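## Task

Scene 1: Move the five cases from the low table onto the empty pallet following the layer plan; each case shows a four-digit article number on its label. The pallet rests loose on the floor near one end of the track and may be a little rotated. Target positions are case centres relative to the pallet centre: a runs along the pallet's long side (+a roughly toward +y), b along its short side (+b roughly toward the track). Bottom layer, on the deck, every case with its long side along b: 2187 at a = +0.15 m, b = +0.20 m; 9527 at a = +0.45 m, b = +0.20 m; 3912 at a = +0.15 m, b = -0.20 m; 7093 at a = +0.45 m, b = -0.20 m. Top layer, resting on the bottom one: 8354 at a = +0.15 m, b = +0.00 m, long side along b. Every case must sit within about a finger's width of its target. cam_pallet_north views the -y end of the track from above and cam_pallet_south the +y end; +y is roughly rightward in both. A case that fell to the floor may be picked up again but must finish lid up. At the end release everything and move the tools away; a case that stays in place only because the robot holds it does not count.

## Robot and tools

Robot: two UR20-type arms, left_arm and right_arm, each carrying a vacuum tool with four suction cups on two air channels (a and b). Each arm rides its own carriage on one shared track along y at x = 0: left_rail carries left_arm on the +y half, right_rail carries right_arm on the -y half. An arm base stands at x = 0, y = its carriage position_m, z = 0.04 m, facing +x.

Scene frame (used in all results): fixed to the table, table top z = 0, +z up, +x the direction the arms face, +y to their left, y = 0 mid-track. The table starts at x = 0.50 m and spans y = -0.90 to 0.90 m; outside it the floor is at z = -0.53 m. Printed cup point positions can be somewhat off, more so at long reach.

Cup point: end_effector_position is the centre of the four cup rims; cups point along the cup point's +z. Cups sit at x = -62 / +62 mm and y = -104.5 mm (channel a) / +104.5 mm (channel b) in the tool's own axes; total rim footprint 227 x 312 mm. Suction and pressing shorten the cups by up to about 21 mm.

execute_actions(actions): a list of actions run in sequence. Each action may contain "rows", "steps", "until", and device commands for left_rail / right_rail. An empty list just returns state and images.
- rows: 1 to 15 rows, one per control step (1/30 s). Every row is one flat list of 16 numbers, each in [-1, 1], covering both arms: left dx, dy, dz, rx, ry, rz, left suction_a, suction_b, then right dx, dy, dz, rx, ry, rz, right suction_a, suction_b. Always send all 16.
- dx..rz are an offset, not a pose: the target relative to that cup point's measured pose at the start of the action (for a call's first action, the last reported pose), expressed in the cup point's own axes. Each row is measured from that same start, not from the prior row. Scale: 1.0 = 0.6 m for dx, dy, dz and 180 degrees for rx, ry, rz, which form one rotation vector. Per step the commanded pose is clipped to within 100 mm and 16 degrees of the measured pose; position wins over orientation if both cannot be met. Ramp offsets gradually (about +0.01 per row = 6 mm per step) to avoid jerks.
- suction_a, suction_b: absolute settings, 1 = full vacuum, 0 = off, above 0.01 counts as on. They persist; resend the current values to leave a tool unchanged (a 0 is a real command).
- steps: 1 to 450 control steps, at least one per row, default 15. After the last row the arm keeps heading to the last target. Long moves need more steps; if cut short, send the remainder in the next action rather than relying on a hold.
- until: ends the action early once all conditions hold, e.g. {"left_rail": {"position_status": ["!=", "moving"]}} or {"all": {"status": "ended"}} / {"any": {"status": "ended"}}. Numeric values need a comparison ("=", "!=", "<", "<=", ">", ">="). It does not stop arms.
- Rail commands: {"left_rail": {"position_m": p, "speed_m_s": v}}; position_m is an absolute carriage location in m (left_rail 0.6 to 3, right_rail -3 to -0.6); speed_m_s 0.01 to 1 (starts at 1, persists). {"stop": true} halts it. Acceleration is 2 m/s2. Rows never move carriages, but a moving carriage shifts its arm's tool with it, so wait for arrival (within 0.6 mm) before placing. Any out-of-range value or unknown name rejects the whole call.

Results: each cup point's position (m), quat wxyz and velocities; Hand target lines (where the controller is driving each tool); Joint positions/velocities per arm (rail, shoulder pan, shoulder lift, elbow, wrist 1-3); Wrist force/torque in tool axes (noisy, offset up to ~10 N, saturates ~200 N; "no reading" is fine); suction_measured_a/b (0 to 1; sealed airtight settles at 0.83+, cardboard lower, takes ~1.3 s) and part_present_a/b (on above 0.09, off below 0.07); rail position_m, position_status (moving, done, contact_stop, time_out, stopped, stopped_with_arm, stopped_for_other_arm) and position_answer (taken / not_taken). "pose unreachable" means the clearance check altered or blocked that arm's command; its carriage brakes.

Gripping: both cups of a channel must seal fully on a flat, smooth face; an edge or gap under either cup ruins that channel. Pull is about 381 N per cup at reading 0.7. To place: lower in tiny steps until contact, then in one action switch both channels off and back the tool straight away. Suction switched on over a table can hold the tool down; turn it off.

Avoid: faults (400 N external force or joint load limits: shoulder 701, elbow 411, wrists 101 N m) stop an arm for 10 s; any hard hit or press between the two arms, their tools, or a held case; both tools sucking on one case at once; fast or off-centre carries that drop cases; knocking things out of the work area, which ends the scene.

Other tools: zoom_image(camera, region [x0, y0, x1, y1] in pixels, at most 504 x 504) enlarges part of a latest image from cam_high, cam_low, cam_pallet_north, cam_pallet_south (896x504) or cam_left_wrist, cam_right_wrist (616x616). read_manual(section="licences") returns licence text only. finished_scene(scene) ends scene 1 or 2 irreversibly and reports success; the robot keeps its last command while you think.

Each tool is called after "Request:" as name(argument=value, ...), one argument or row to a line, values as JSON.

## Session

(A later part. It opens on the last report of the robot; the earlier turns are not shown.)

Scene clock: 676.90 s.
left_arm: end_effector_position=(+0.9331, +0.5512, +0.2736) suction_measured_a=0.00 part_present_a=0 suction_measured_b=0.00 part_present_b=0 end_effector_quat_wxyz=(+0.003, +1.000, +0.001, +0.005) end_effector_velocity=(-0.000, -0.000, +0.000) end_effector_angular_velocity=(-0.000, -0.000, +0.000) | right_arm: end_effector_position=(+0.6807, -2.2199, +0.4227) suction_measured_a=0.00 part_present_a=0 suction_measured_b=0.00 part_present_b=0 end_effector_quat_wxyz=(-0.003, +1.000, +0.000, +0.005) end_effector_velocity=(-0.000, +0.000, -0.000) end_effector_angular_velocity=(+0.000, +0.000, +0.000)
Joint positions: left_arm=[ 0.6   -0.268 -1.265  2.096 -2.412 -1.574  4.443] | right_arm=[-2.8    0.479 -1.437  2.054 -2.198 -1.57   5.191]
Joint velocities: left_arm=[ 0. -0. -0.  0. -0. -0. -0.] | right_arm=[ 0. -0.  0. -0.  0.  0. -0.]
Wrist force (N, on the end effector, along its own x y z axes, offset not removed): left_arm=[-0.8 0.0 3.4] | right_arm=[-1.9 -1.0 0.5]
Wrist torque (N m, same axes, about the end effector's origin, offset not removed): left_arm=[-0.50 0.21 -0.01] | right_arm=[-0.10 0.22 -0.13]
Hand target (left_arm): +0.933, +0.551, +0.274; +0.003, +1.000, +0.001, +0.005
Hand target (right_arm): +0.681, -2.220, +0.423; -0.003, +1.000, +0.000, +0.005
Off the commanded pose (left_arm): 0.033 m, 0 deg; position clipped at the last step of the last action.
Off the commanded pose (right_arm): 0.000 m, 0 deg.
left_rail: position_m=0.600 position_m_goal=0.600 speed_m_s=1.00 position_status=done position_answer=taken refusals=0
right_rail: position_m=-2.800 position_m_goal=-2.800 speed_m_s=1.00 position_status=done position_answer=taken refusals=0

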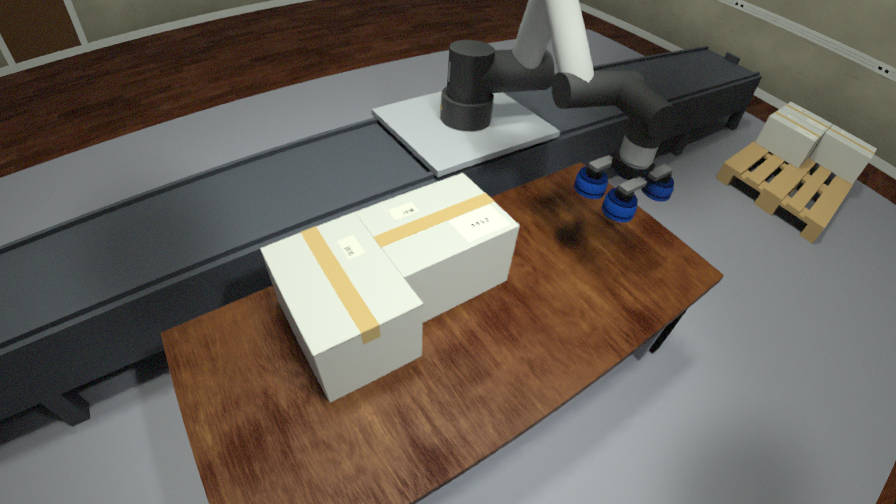

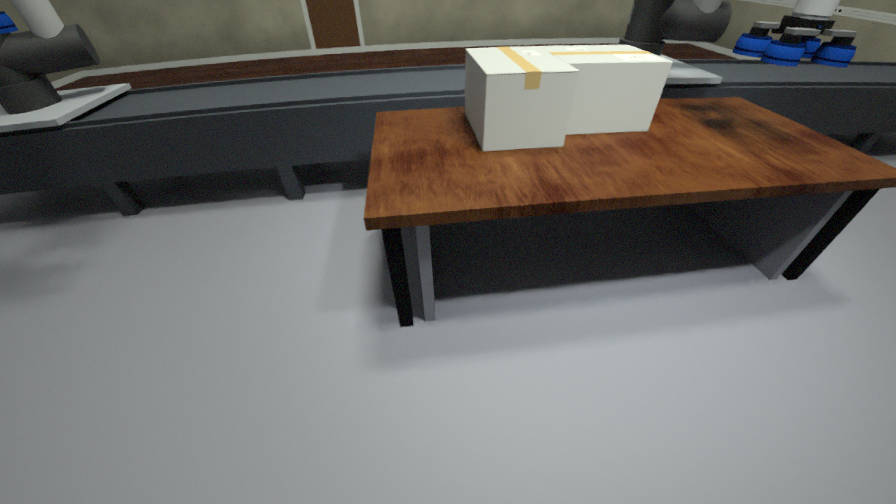

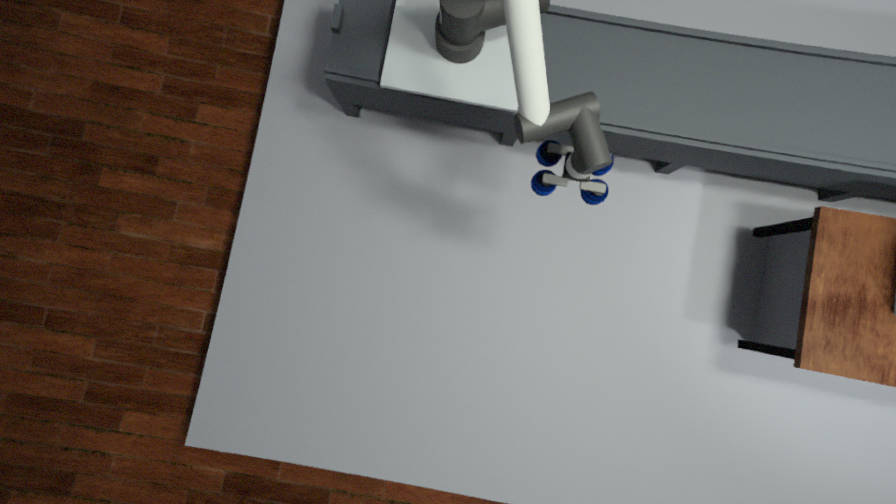

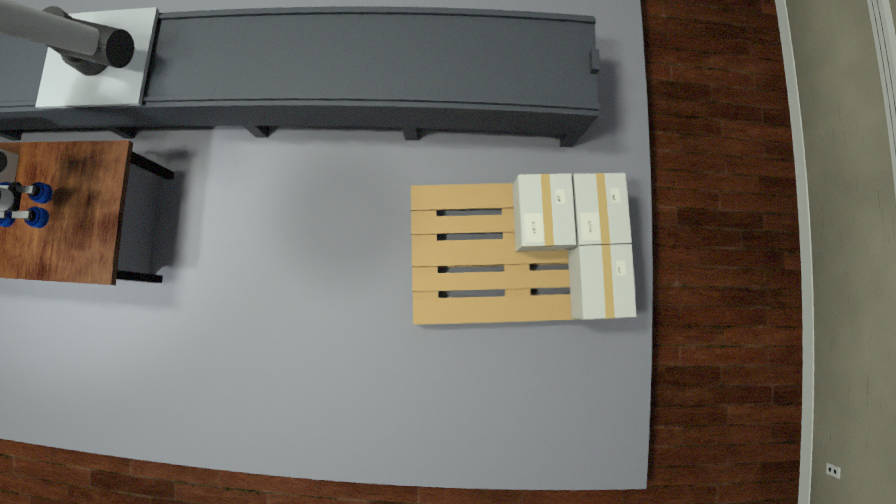

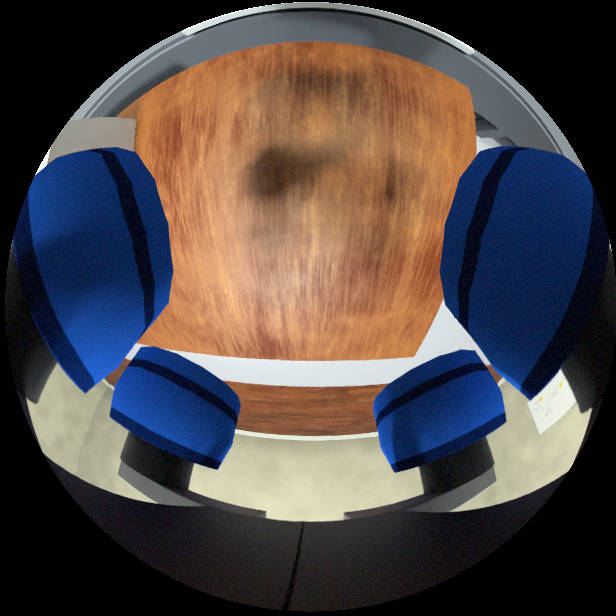

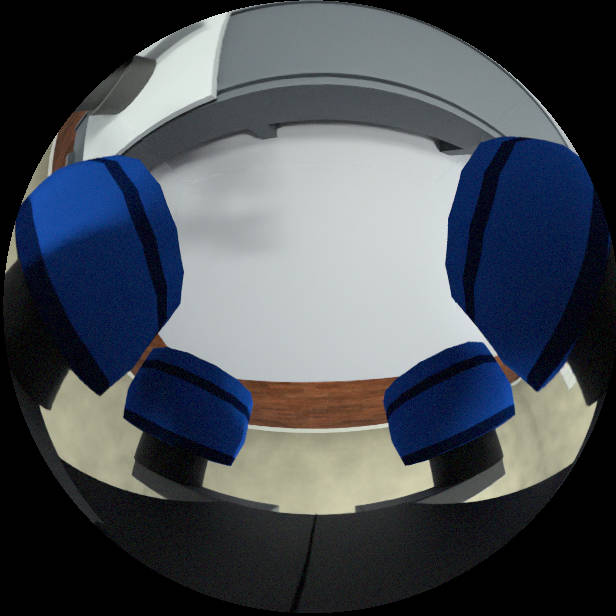

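Request:
execute_actions(
  actions=[
    {"rows":[[-0.01,0.03,-0.002,0,0,0,0,0,0,0,0,0,0,0,0,0],[-0.03,0.08,-0.005,0,0,0,0,0,0,0,0,0,0,0,0,0],[-0.055,0.15,-0.008,0,0,0,0,0,0,0,0,0,0,0,0,0],[-0.085,0.24,-0.011,0,0,0,0,0,0,0,0,0,0,0,0,0],[-0.13,0.36,-0.011,0,0,0,0,0,0,0,0,0,0,0,0,0],[-0.2,0.56,-0.011,0,0,0,0,0,0,0,0,0,0,0,0,0],[-0.352,0.985,-0.011,0,0.003,0,0,0,0,0,0,0,0,0,0,0]],"steps":38},
  ],
)

Scene clock: 687.37 s.
left_arm: end_effector_position=(+0.7462, +0.0456, +0.2814) suction_measured_a=0.00 part_present_a=0 suction_measured_b=0.00 part_present_b=0 end_effector_quat_wxyz=(+0.004, +1.000, -0.001, +0.009) end_effector_velocity=(-0.153, -0.440, +0.006) end_effector_angular_velocity=(+0.001, -0.001, -0.002) | right_arm: end_effector_position=(+0.6807, -2.2199, +0.4227) suction_measured_a=0.00 part_present_a=0 suction_measured_b=0.00 part_present_b=0 end_effector_quat_wxyz=(-0.003, +1.000, +0.000, +0.005) end_effector_velocity=(-0.000, -0.000, +0.000) end_effector_angular_velocity=(+0.000, -0.000, -0.000)
Joint positions: left_arm=[ 0.6   -0.86  -1.279  2.103 -2.413 -1.562  3.855] | right_arm=[-2.8    0.479 -1.437  2.054 -2.198 -1.57   5.191]
Joint velocities: left_arm=[ 0.    -0.448  0.124 -0.2    0.08   0.01  -0.446] | right_arm=[ 0.  0. -0.  0. -0. -0.  0.]
Wrist force (N, on the end effector, along its own x y z axes, offset not removed): left_arm=[2.1 -1.6 1.8] | right_arm=[-4.2 -0.9 -3.3]
Wrist torque (N m, same axes, about the end effector's origin, offset not removed): left_arm=[-0.91 -0.25 0.04] | right_arm=[-0.05 0.44 -0.08]
Hand target (left_arm): +0.718, -0.030, +0.282; +0.004, +1.000, -0.001, +0.009
Hand target (right_arm): +0.681, -2.220, +0.423; -0.003, +1.000, +0.000, +0.005
Off the commanded pose (left_arm): 0.089 m, 0 deg; position clipped at the last step of the last action.
Off the commanded pose (right_arm): 0.000 m, 0 deg.
left_rail: position_m=0.600 position_m_goal=0.600 speed_m_s=1.00 position_status=done position_answer=taken refusals=0
right_rail: position_m=-2.800 position_m_goal=-2.800 speed_m_s=1.00 position_status=done position_answer=taken refusals=0

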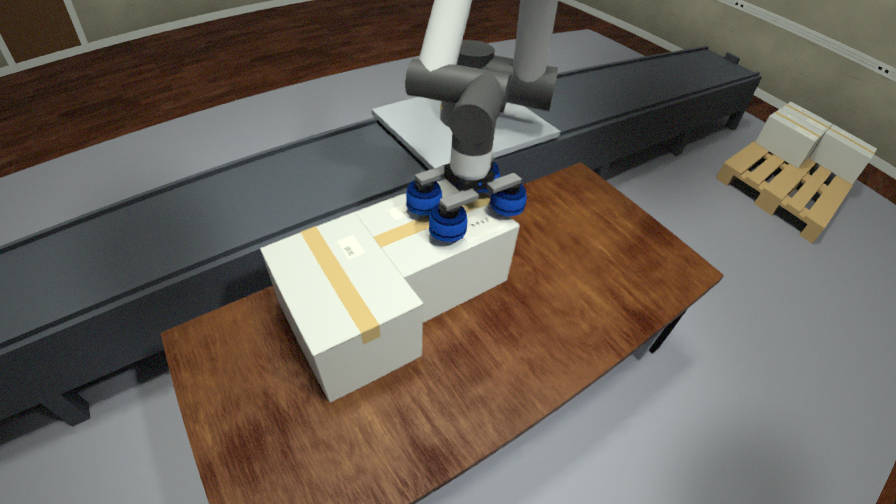

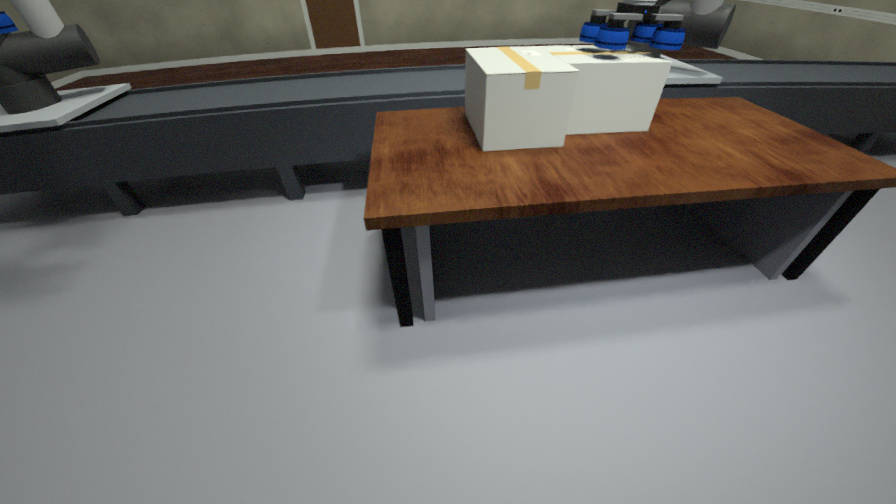

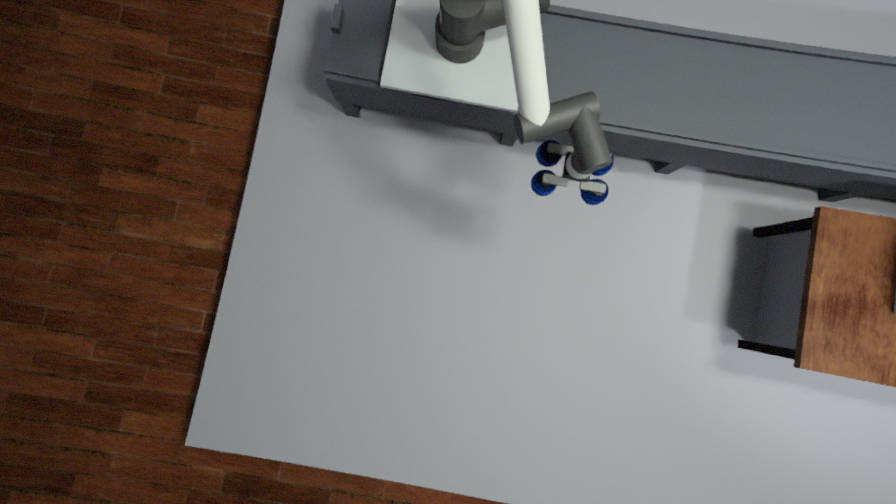

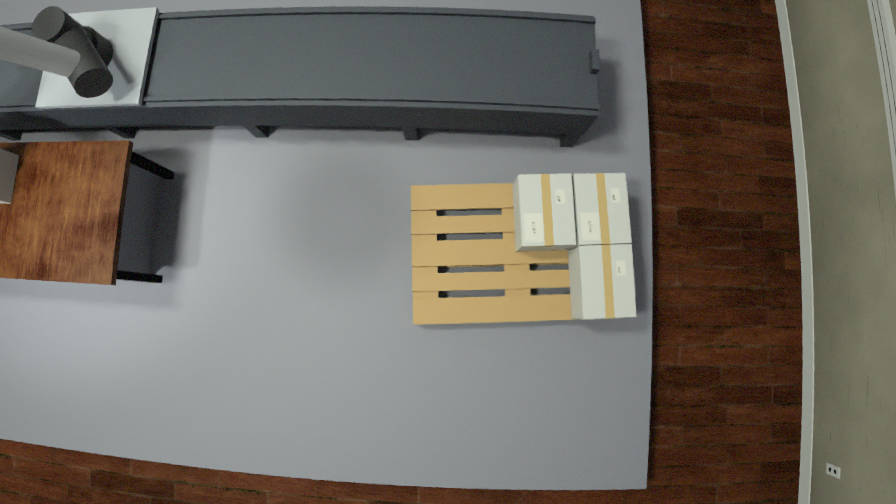

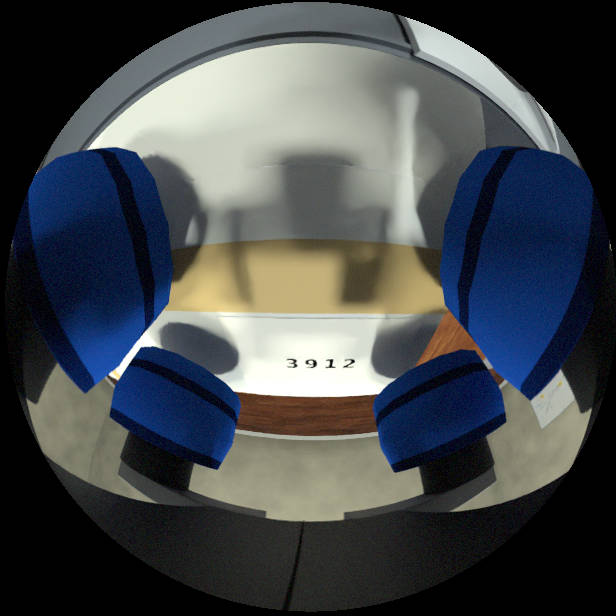

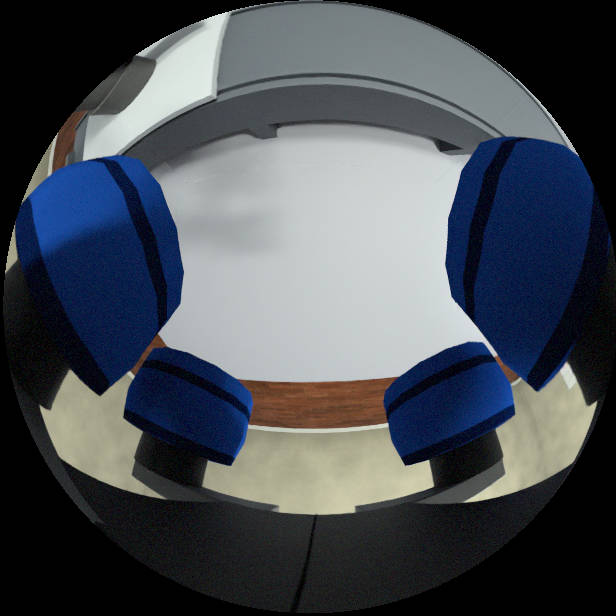

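Request:
execute_actions(
  actions=[],
)

Scene clock: 689.00 s.
left_arm: end_effector_position=(+0.7184, -0.0297, +0.2824) suction_measured_a=0.00 part_present_a=0 suction_measured_b=0.00 part_present_b=0 end_effector_quat_wxyz=(+0.004, +1.000, -0.001, +0.009) end_effector_velocity=(-0.000, -0.000, -0.000) end_effector_angular_velocity=(+0.000, +0.000, -0.000) | right_arm: end_effector_position=(+0.6807, -2.2199, +0.4227) suction_measured_a=0.00 part_present_a=0 suction_measured_b=0.00 part_present_b=0 end_effector_quat_wxyz=(-0.003, +1.000, +0.000, +0.005) end_effector_velocity=(-0.000, +0.000, +0.000) end_effector_angular_velocity=(+0.000, -0.000, +0.000)
Joint positions: left_arm=[ 0.6   -0.935 -1.256  2.066 -2.398 -1.561  3.78 ] | right_arm=[-2.8    0.479 -1.437  2.054 -2.198 -1.57   5.191]
Joint velocities: left_arm=[ 0. -0.  0. -0.  0.  0.  0.] | right_arm=[ 0.  0. -0.  0. -0. -0. -0.]
Wrist force (N, on the end effector, along its own x y z axes, offset not removed): left_arm=[0.5 4.9 2.2] | right_arm=[-4.8 -2.9 -1.1]
Wrist torque (N m, same axes, about the end effector's origin, offset not removed): left_arm=[0.02 -0.05 -0.01] | right_arm=[-0.22 0.48 -0.06]
Hand target (left_arm): +0.718, -0.030, +0.282; +0.004, +1.000, -0.001, +0.009
Hand target (right_arm): +0.681, -2.220, +0.423; -0.003, +1.000, +0.000, +0.005
Off the commanded pose (left_arm): 0.011 m, 0 deg; position clipped at the last step of the last action.
Off the commanded pose (right_arm): 0.000 m, 0 deg.
left_rail: position_m=0.600 position_m_goal=0.600 speed_m_s=1.00 position_status=done position_answer=taken refusals=0
right_rail: position_m=-2.800 position_m_goal=-2.800 speed_m_s=1.00 position_status=done position_answer=taken refusals=0

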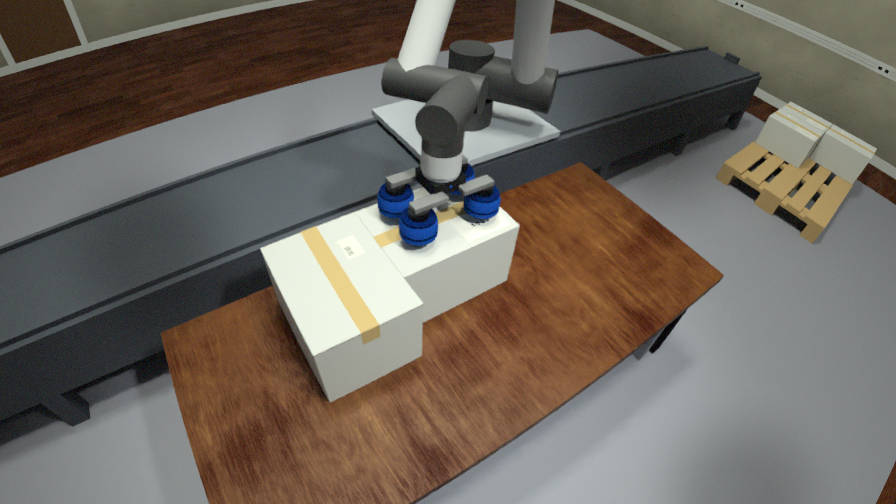

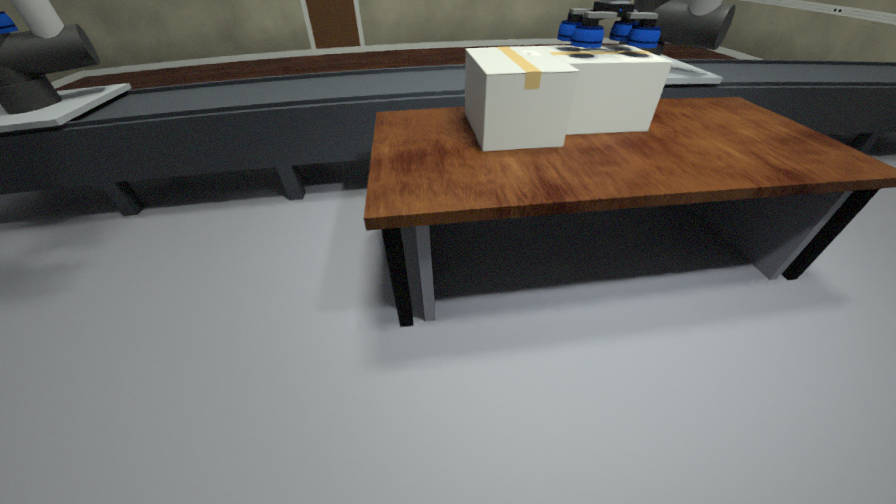

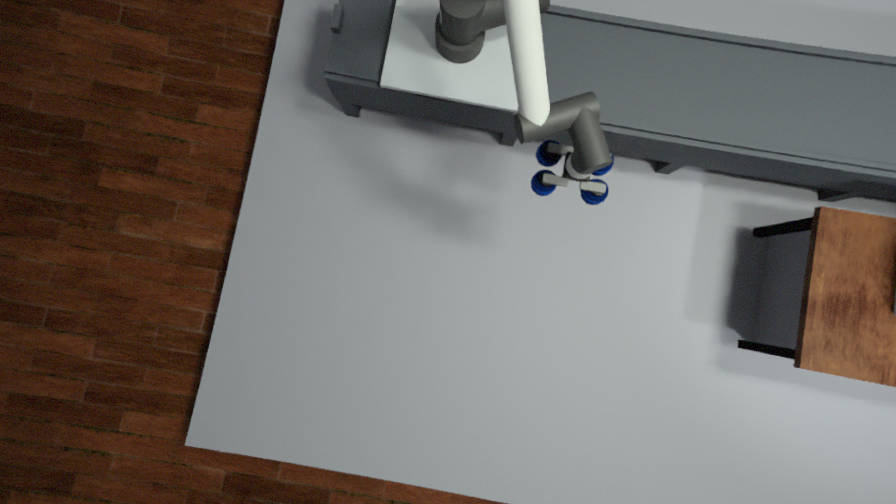

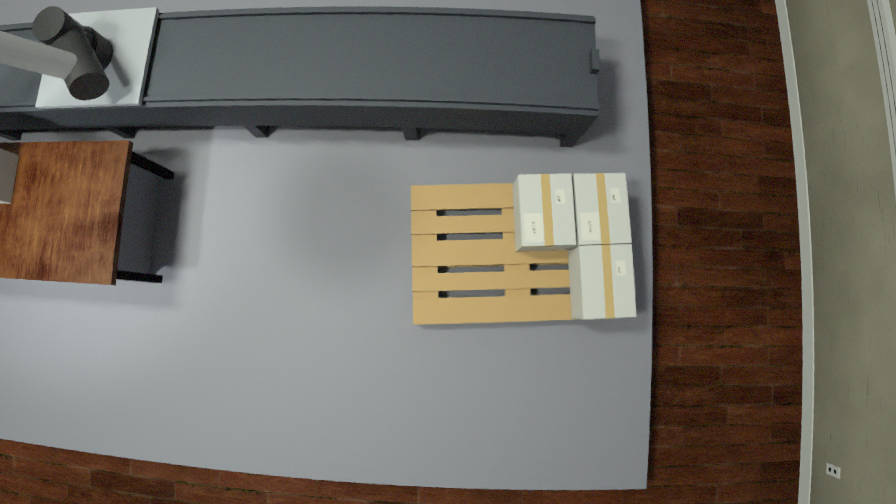

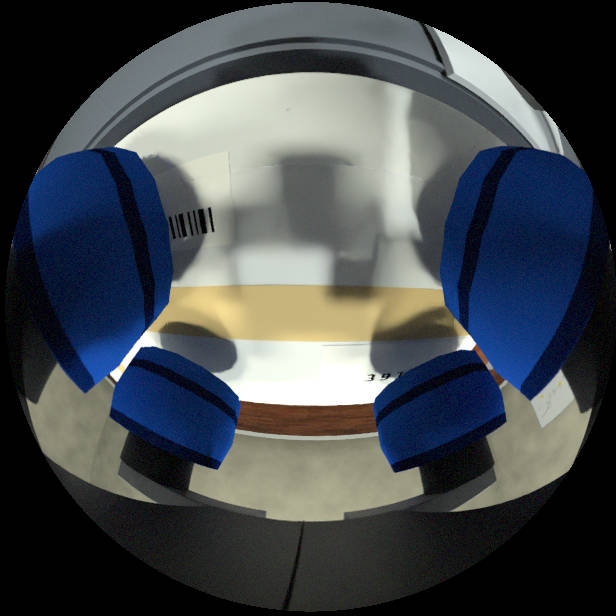

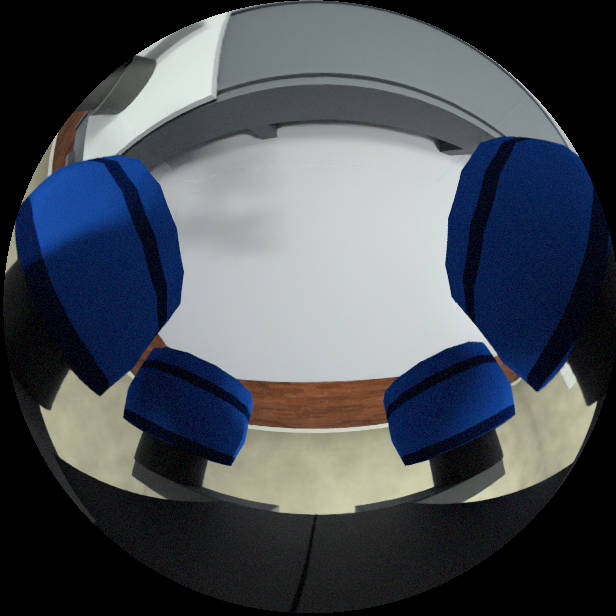

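Request:
zoom_image(
  camera="cam_high",
  region=[340, 150, 540, 320],
)

Request:
zoom_image(
  camera="cam_low",
  region=[520, 0, 700, 140],
)

Region (340, 150, 540, 320) of cam_high's 896x504 image, scaled by 2.520, with more detail than that image has; it fills the top 428 rows of this view, and the rest is white.

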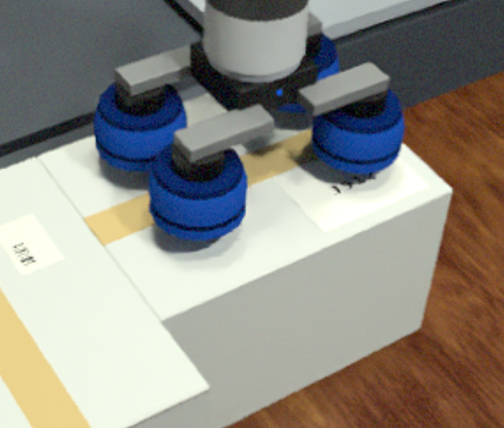

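Region (520, 0, 700, 140) of cam_low's 896x504 image, scaled by 2.800, with more detail than that image has.

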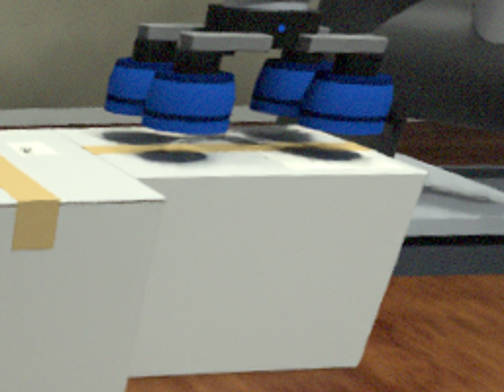

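Request:
execute_actions(
  actions=[
    {"rows": [[0.006,0.003,0.004,0.001,-0.002,0,0,0,0,0,0,0,0,0,0,0],[0.013,0.006,0.011,0.002,-0.004,0,0,0,0,0,0,0,0,0,0,0],[0.02,0.008,0.02,0.002,-0.005,0,0,0,0,0,0,0,0,0,0,0],[0.02,0.008,0.03,0.002,-0.005,0,0,0,0,0,0,0,0,0,0,0],[0.02,0.008,0.04,0.002,-0.005,0,0,0,0,0,0,0,0,0,0,0],[0.02,0.008,0.049,0.002,-0.005,0,1,1,0,0,0,0,0,0,0,0],[0.02,0.008,0.057,0.002,-0.005,0,1,1,0,0,0,0,0,0,0,0],[0.02,0.008,0.063,0.002,-0.005,0,1,1,0,0,0,0,0,0,0,0],[0.02,0.008,0.068,0.002,-0.005,0,1,1,0,0,0,0,0,0,0,0],[0.02,0.008,0.071,0.002,-0.005,0,1,1,0,0,0,0,0,0,0,0]], "steps": 18},
  ],
)

Scene clock: 698.73 s.
left_arm: end_effector_position=(+0.7310, -0.0349, +0.2424) suction_measured_a=0.70 part_present_a=1 suction_measured_b=0.68 part_present_b=1 end_effector_quat_wxyz=(+0.001, +1.000, -0.001, +0.002) end_effector_velocity=(-0.000, +0.005, -0.023) end_effector_angular_velocity=(+0.014, +0.010, +0.000) | right_arm: end_effector_position=(+0.6807, -2.2199, +0.4227) suction_measured_a=0.00 part_present_a=0 suction_measured_b=0.00 part_present_b=0 end_effector_quat_wxyz=(-0.003, +1.000, +0.000, +0.005) end_effector_velocity=(+0.000, -0.000, -0.000) end_effector_angular_velocity=(-0.000, +0.000, -0.000)
Joint positions: left_arm=[ 0.6   -0.925 -1.204  2.06  -2.431 -1.569  3.79 ] | right_arm=[-2.8    0.479 -1.437  2.054 -2.198 -1.57   5.191]
Joint velocities: left_arm=[ 0.     0.003  0.021  0.008 -0.013  0.001  0.002] | right_arm=[ 0. -0.  0. -0.  0.  0. -0.]
Wrist force (N, on the end effector, along its own x y z axes, offset not removed): left_arm=[7.2 1.8 -21.4] | right_arm=[-1.3 -2.4 -0.6]
Wrist torque (N m, same axes, about the end effector's origin, offset not removed): left_arm=[1.45 0.23 0.88] | right_arm=[-0.23 0.14 -0.06]
Hand target (left_arm): +0.731, -0.035, +0.240; +0.001, +1.000, -0.001, +0.001
Hand target (right_arm): +0.681, -2.220, +0.423; -0.003, +1.000, +0.000, +0.005
Off the commanded pose (left_arm): 0.002 m, 0 deg.
Off the commanded pose (right_arm): 0.000 m, 0 deg.
left_rail: position_m=0.600 position_m_goal=0.600 speed_m_s=1.00 position_status=done position_answer=taken refusals=0
right_rail: position_m=-2.800 position_m_goal=-2.800 speed_m_s=1.00 position_status=done position_answer=taken refusals=0

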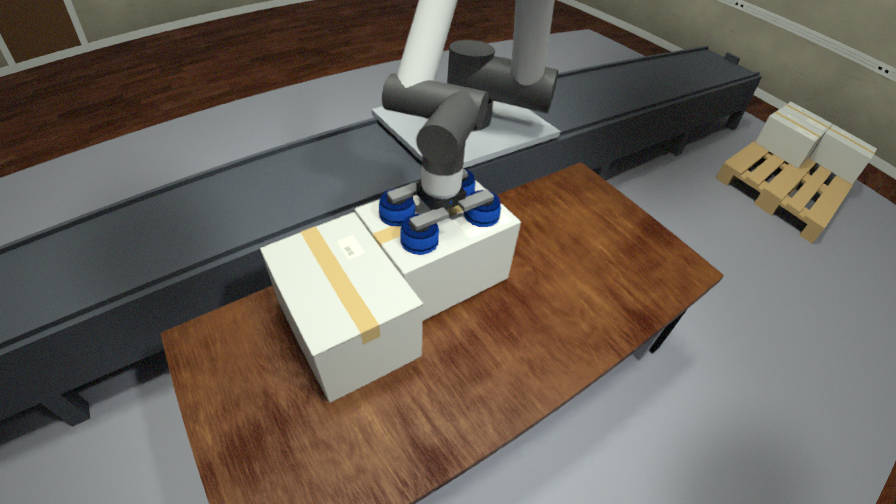

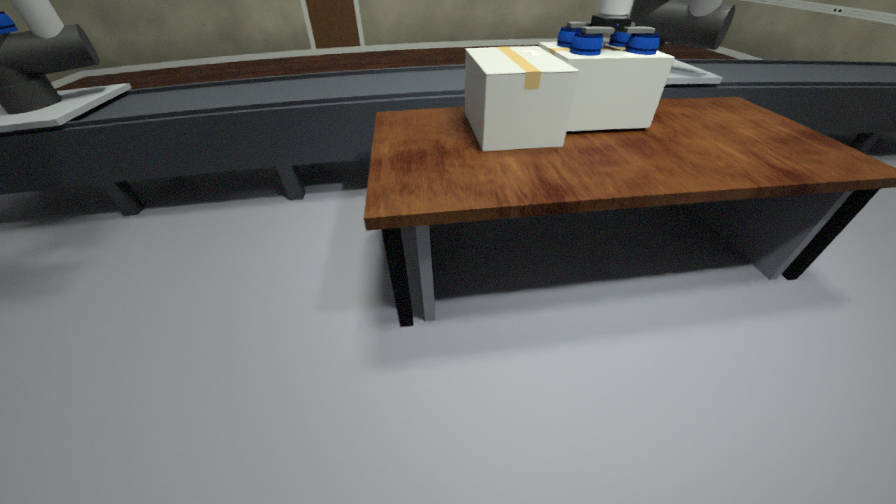

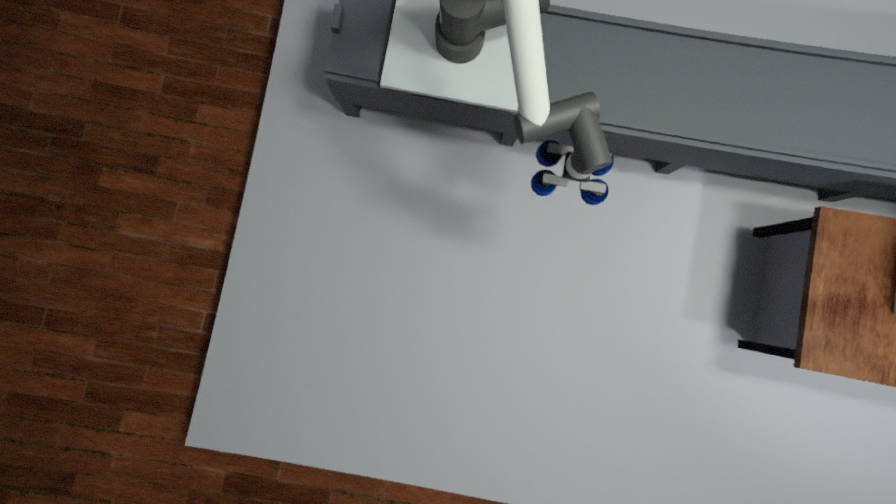

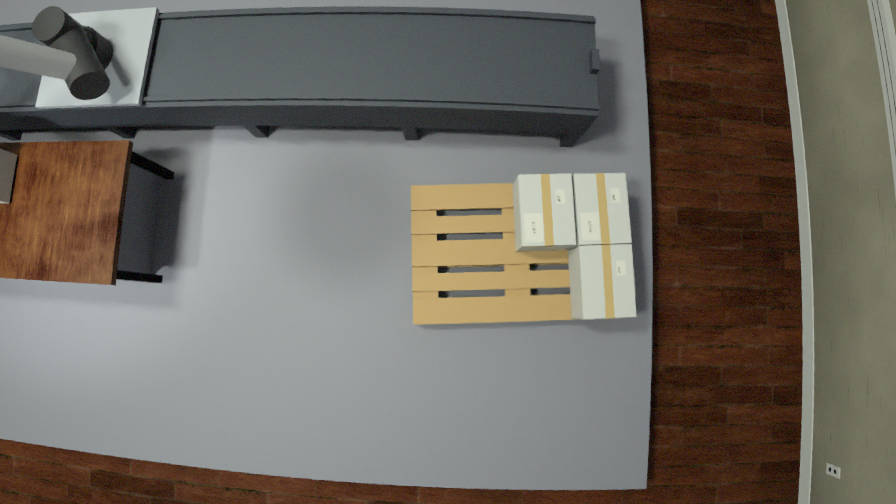

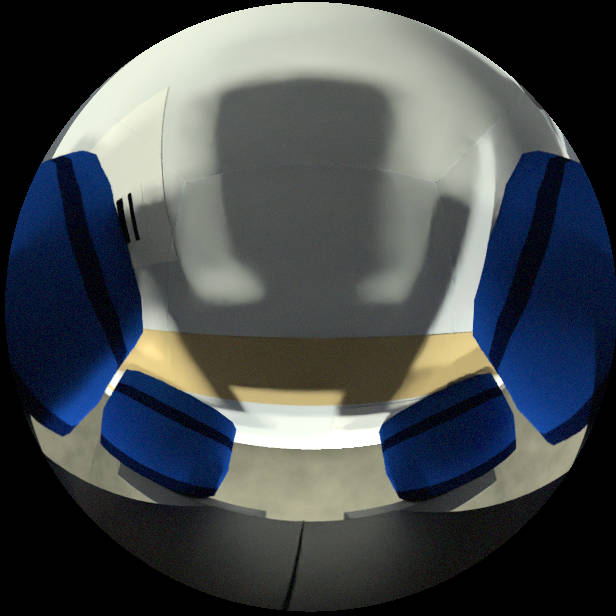

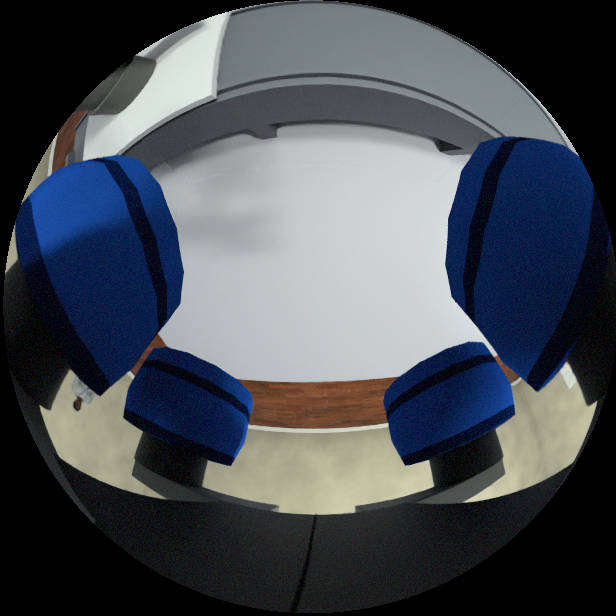

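Request:
execute_actions(
  actions=[
    {"left_rail":{"position_m":3.0},"rows": [[0,0,-0.005,0,0,0,1,1,0,0,0,0,0,0,0,0],[0,0,-0.013,0,0,0,1,1,0,0,0,0,0,0,0,0],[0,0,-0.024,0,0,0,1,1,0,0,0,0,0,0,0,0],[0,-0.01,-0.036,0,0,0,1,1,0,0,0,0,0,0,0,0],[0.003,-0.025,-0.048,0,0,0,1,1,0,0,0,0,0,0,0,0],[0.008,-0.045,-0.06,0,0,0,1,1,0,0,0,0,0,0,0,0],[0.015,-0.07,-0.07,0,0,0,1,1,0,0,0,0,0,0,0,0],[0.023,-0.10,-0.079,0,0,0,1,1,0,0,0,0,0,0,0,0],[0.033,-0.13,-0.086,0,0,0,1,1,0,0,0,0,0,0,0,0],[0.044,-0.16,-0.091,0,0,0,1,1,0,0,0,0,0,0,0,0],[0.055,-0.19,-0.095,0,0,0,1,1,0,0,0,0,0,0,0,0],[0.066,-0.22,-0.095,0,0,0,1,1,0,0,0,0,0,0,0,0],[0.078,-0.25,-0.095,0,0,0,1,1,0,0,0,0,0,0,0,0],[0.09,-0.275,-0.095,0,0,0,1,1,0,0,0,0,0,0,0,0],[0.10,-0.30,-0.095,0,0,0,1,1,0,0,0,0,0,0,0,0]], "steps": 19},
    {"rows":[[0.08,-0.10,-0.005,0,0,-0.015,1,1,0,0,0,0,0,0,0,0],[0.16,-0.20,-0.005,0,0,-0.04,1,1,0,0,0,0,0,0,0,0],[0.24,-0.30,-0.005,0,0,-0.07,1,1,0,0,0,0,0,0,0,0],[0.32,-0.40,-0.005,0,0,-0.105,1,1,0,0,0,0,0,0,0,0],[0.40,-0.50,-0.005,0,0,-0.145,1,1,0,0,0,0,0,0,0,0],[0.40,-0.50,-0.005,0,0,-0.19,1,1,0,0,0,0,0,0,0,0],[0.40,-0.50,-0.005,0,0,-0.235,1,1,0,0,0,0,0,0,0,0],[0.40,-0.50,-0.005,0,0,-0.28,1,1,0,0,0,0,0,0,0,0],[0.40,-0.50,-0.005,0,0,-0.325,1,1,0,0,0,0,0,0,0,0],[0.40,-0.50,-0.005,0,0,-0.37,1,1,0,0,0,0,0,0,0,0],[0.40,-0.50,-0.005,0,0,-0.41,1,1,0,0,0,0,0,0,0,0],[0.40,-0.50,-0.005,0,0,-0.445,1,1,0,0,0,0,0,0,0,0],[0.40,-0.50,-0.005,0,0,-0.475,1,1,0,0,0,0,0,0,0,0],[0.40,-0.50,-0.005,0,0,-0.50,1,1,0,0,0,0,0,0,0,0],[0.40,-0.50,-0.005,0,0,-0.522,1,1,0,0,0,0,0,0,0,0]],"steps":26},
    {"rows":[[0.2,0.11,0.1,0,0,0,1,1,0,0,0,0,0,0,0,0],[0.4,0.22,0.2,0,0,0,1,1,0,0,0,0,0,0,0,0],[0.6,0.33,0.29,0,0,0,1,1,0,0,0,0,0,0,0,0]],"steps":24},
  ],
)

Scene clock: 726.73 s.
left_arm: end_effector_position=(+1.2706, +2.5547, +0.1674) suction_measured_a=0.94 part_present_a=1 suction_measured_b=0.94 part_present_b=1 end_effector_quat_wxyz=(+0.005, +0.883, +0.469, +0.004) end_effector_velocity=(+0.358, +1.169, -0.172) end_effector_angular_velocity=(-0.001, +0.002, -0.007) | right_arm: end_effector_position=(+0.6807, -2.2199, +0.4227) suction_measured_a=0.00 part_present_a=0 suction_measured_b=0.00 part_present_b=0 end_effector_quat_wxyz=(-0.003, +1.000, +0.000, +0.005) end_effector_velocity=(-0.000, -0.000, +0.000) end_effector_angular_velocity=(+0.000, -0.000, -0.000)
Joint positions: left_arm=[ 2.605 -0.198 -0.879  1.61  -2.315 -1.573  3.539] | right_arm=[-2.8    0.479 -1.437  2.054 -2.198 -1.57   5.191]
Joint velocities: left_arm=[ 1.     0.188  0.441 -0.571  0.132 -0.003  0.195] | right_arm=[ 0.  0. -0.  0. -0. -0.  0.]
Wrist force (N, on the end effector, along its own x y z axes, offset not removed): left_arm=[0.9 -2.5 -15.6] | right_arm=[0.3 -4.8 1.4]
Wrist torque (N m, same axes, about the end effector's origin, offset not removed): left_arm=[2.71 0.98 -0.13] | right_arm=[-0.72 -0.10 -0.02]
Hand target (left_arm): +1.333, +2.645, +0.139; +0.006, +0.884, +0.468, +0.005
Hand target (right_arm): +0.681, -2.220, +0.423; -0.003, +1.000, +0.000, +0.005
Off the commanded pose (left_arm): 0.110 m, 0 deg; position clipped at the last step of the last action.
Off the commanded pose (right_arm): 0.000 m, 0 deg.
left_rail: position_m=2.605 position_m_goal=3.000 speed_m_s=1.00 position_status=moving position_answer=taken refusals=0
right_rail: position_m=-2.800 position_m_goal=-2.800 speed_m_s=1.00 position_status=done position_answer=taken refusals=0

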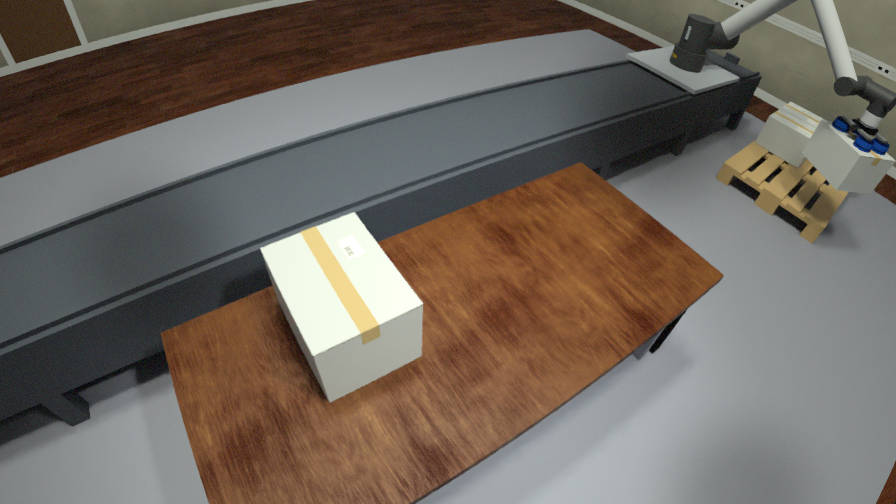

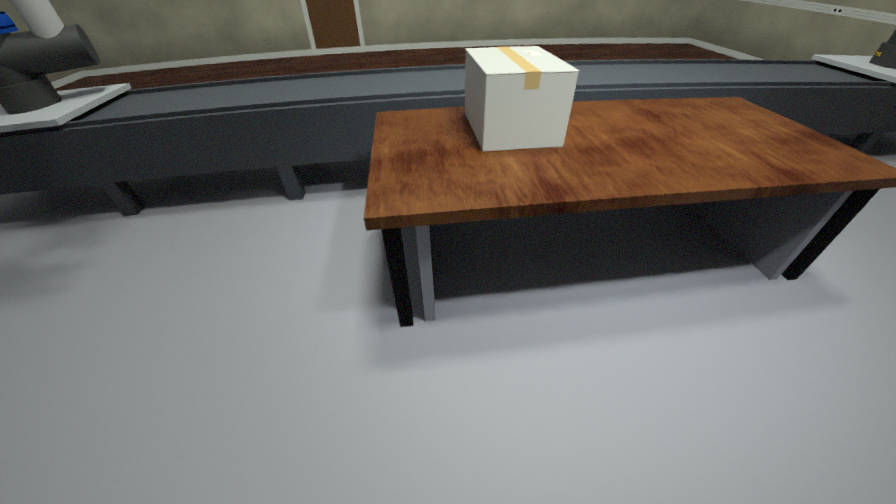

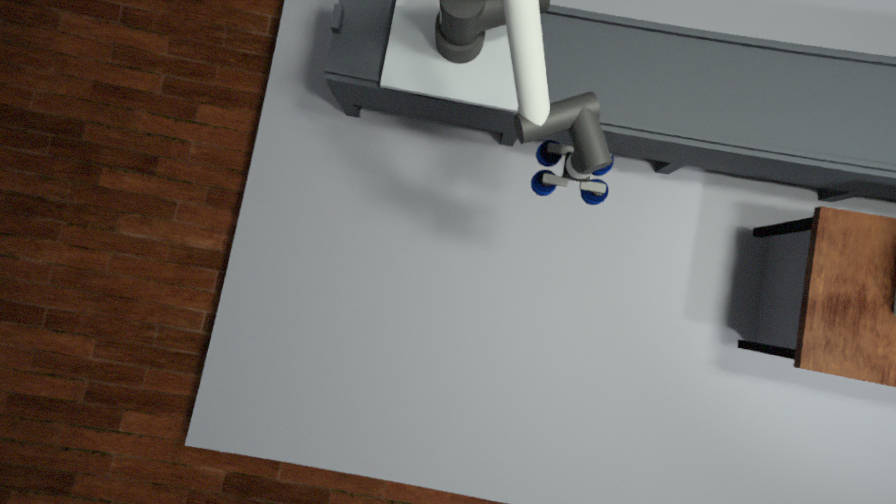

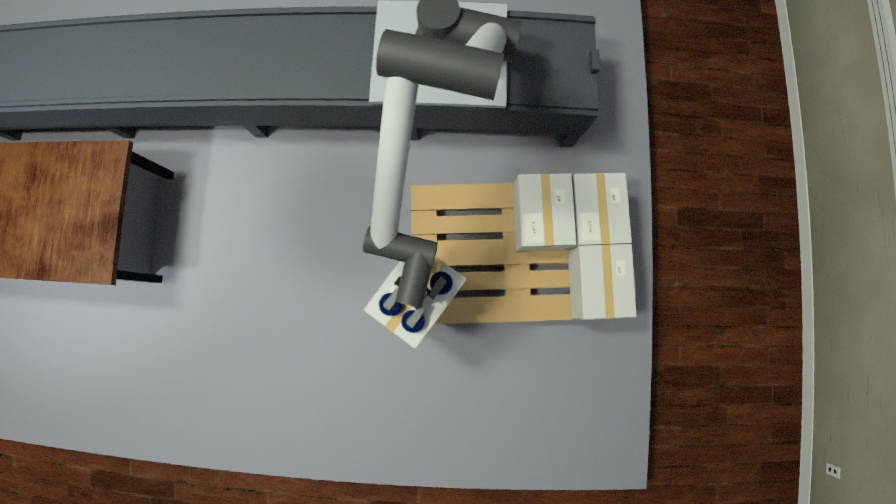

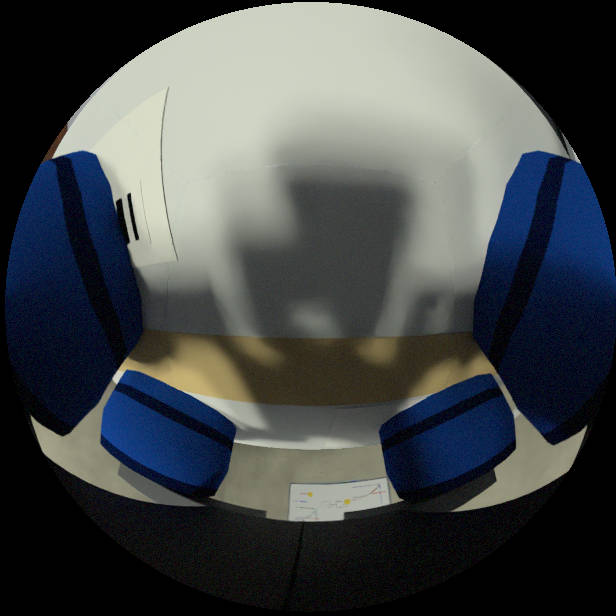

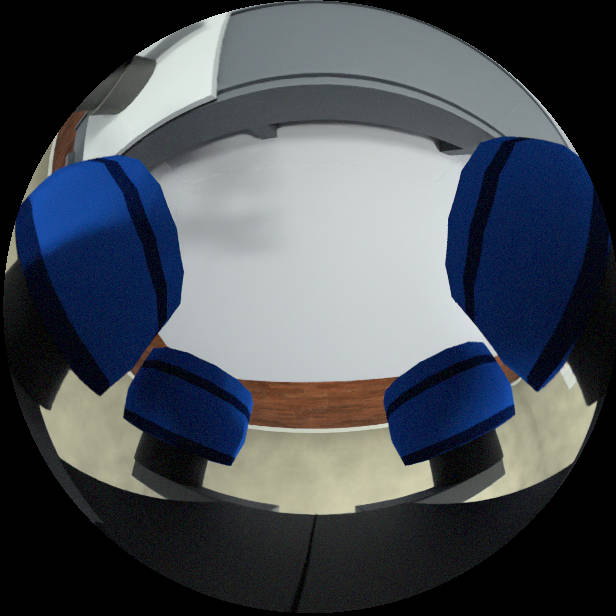

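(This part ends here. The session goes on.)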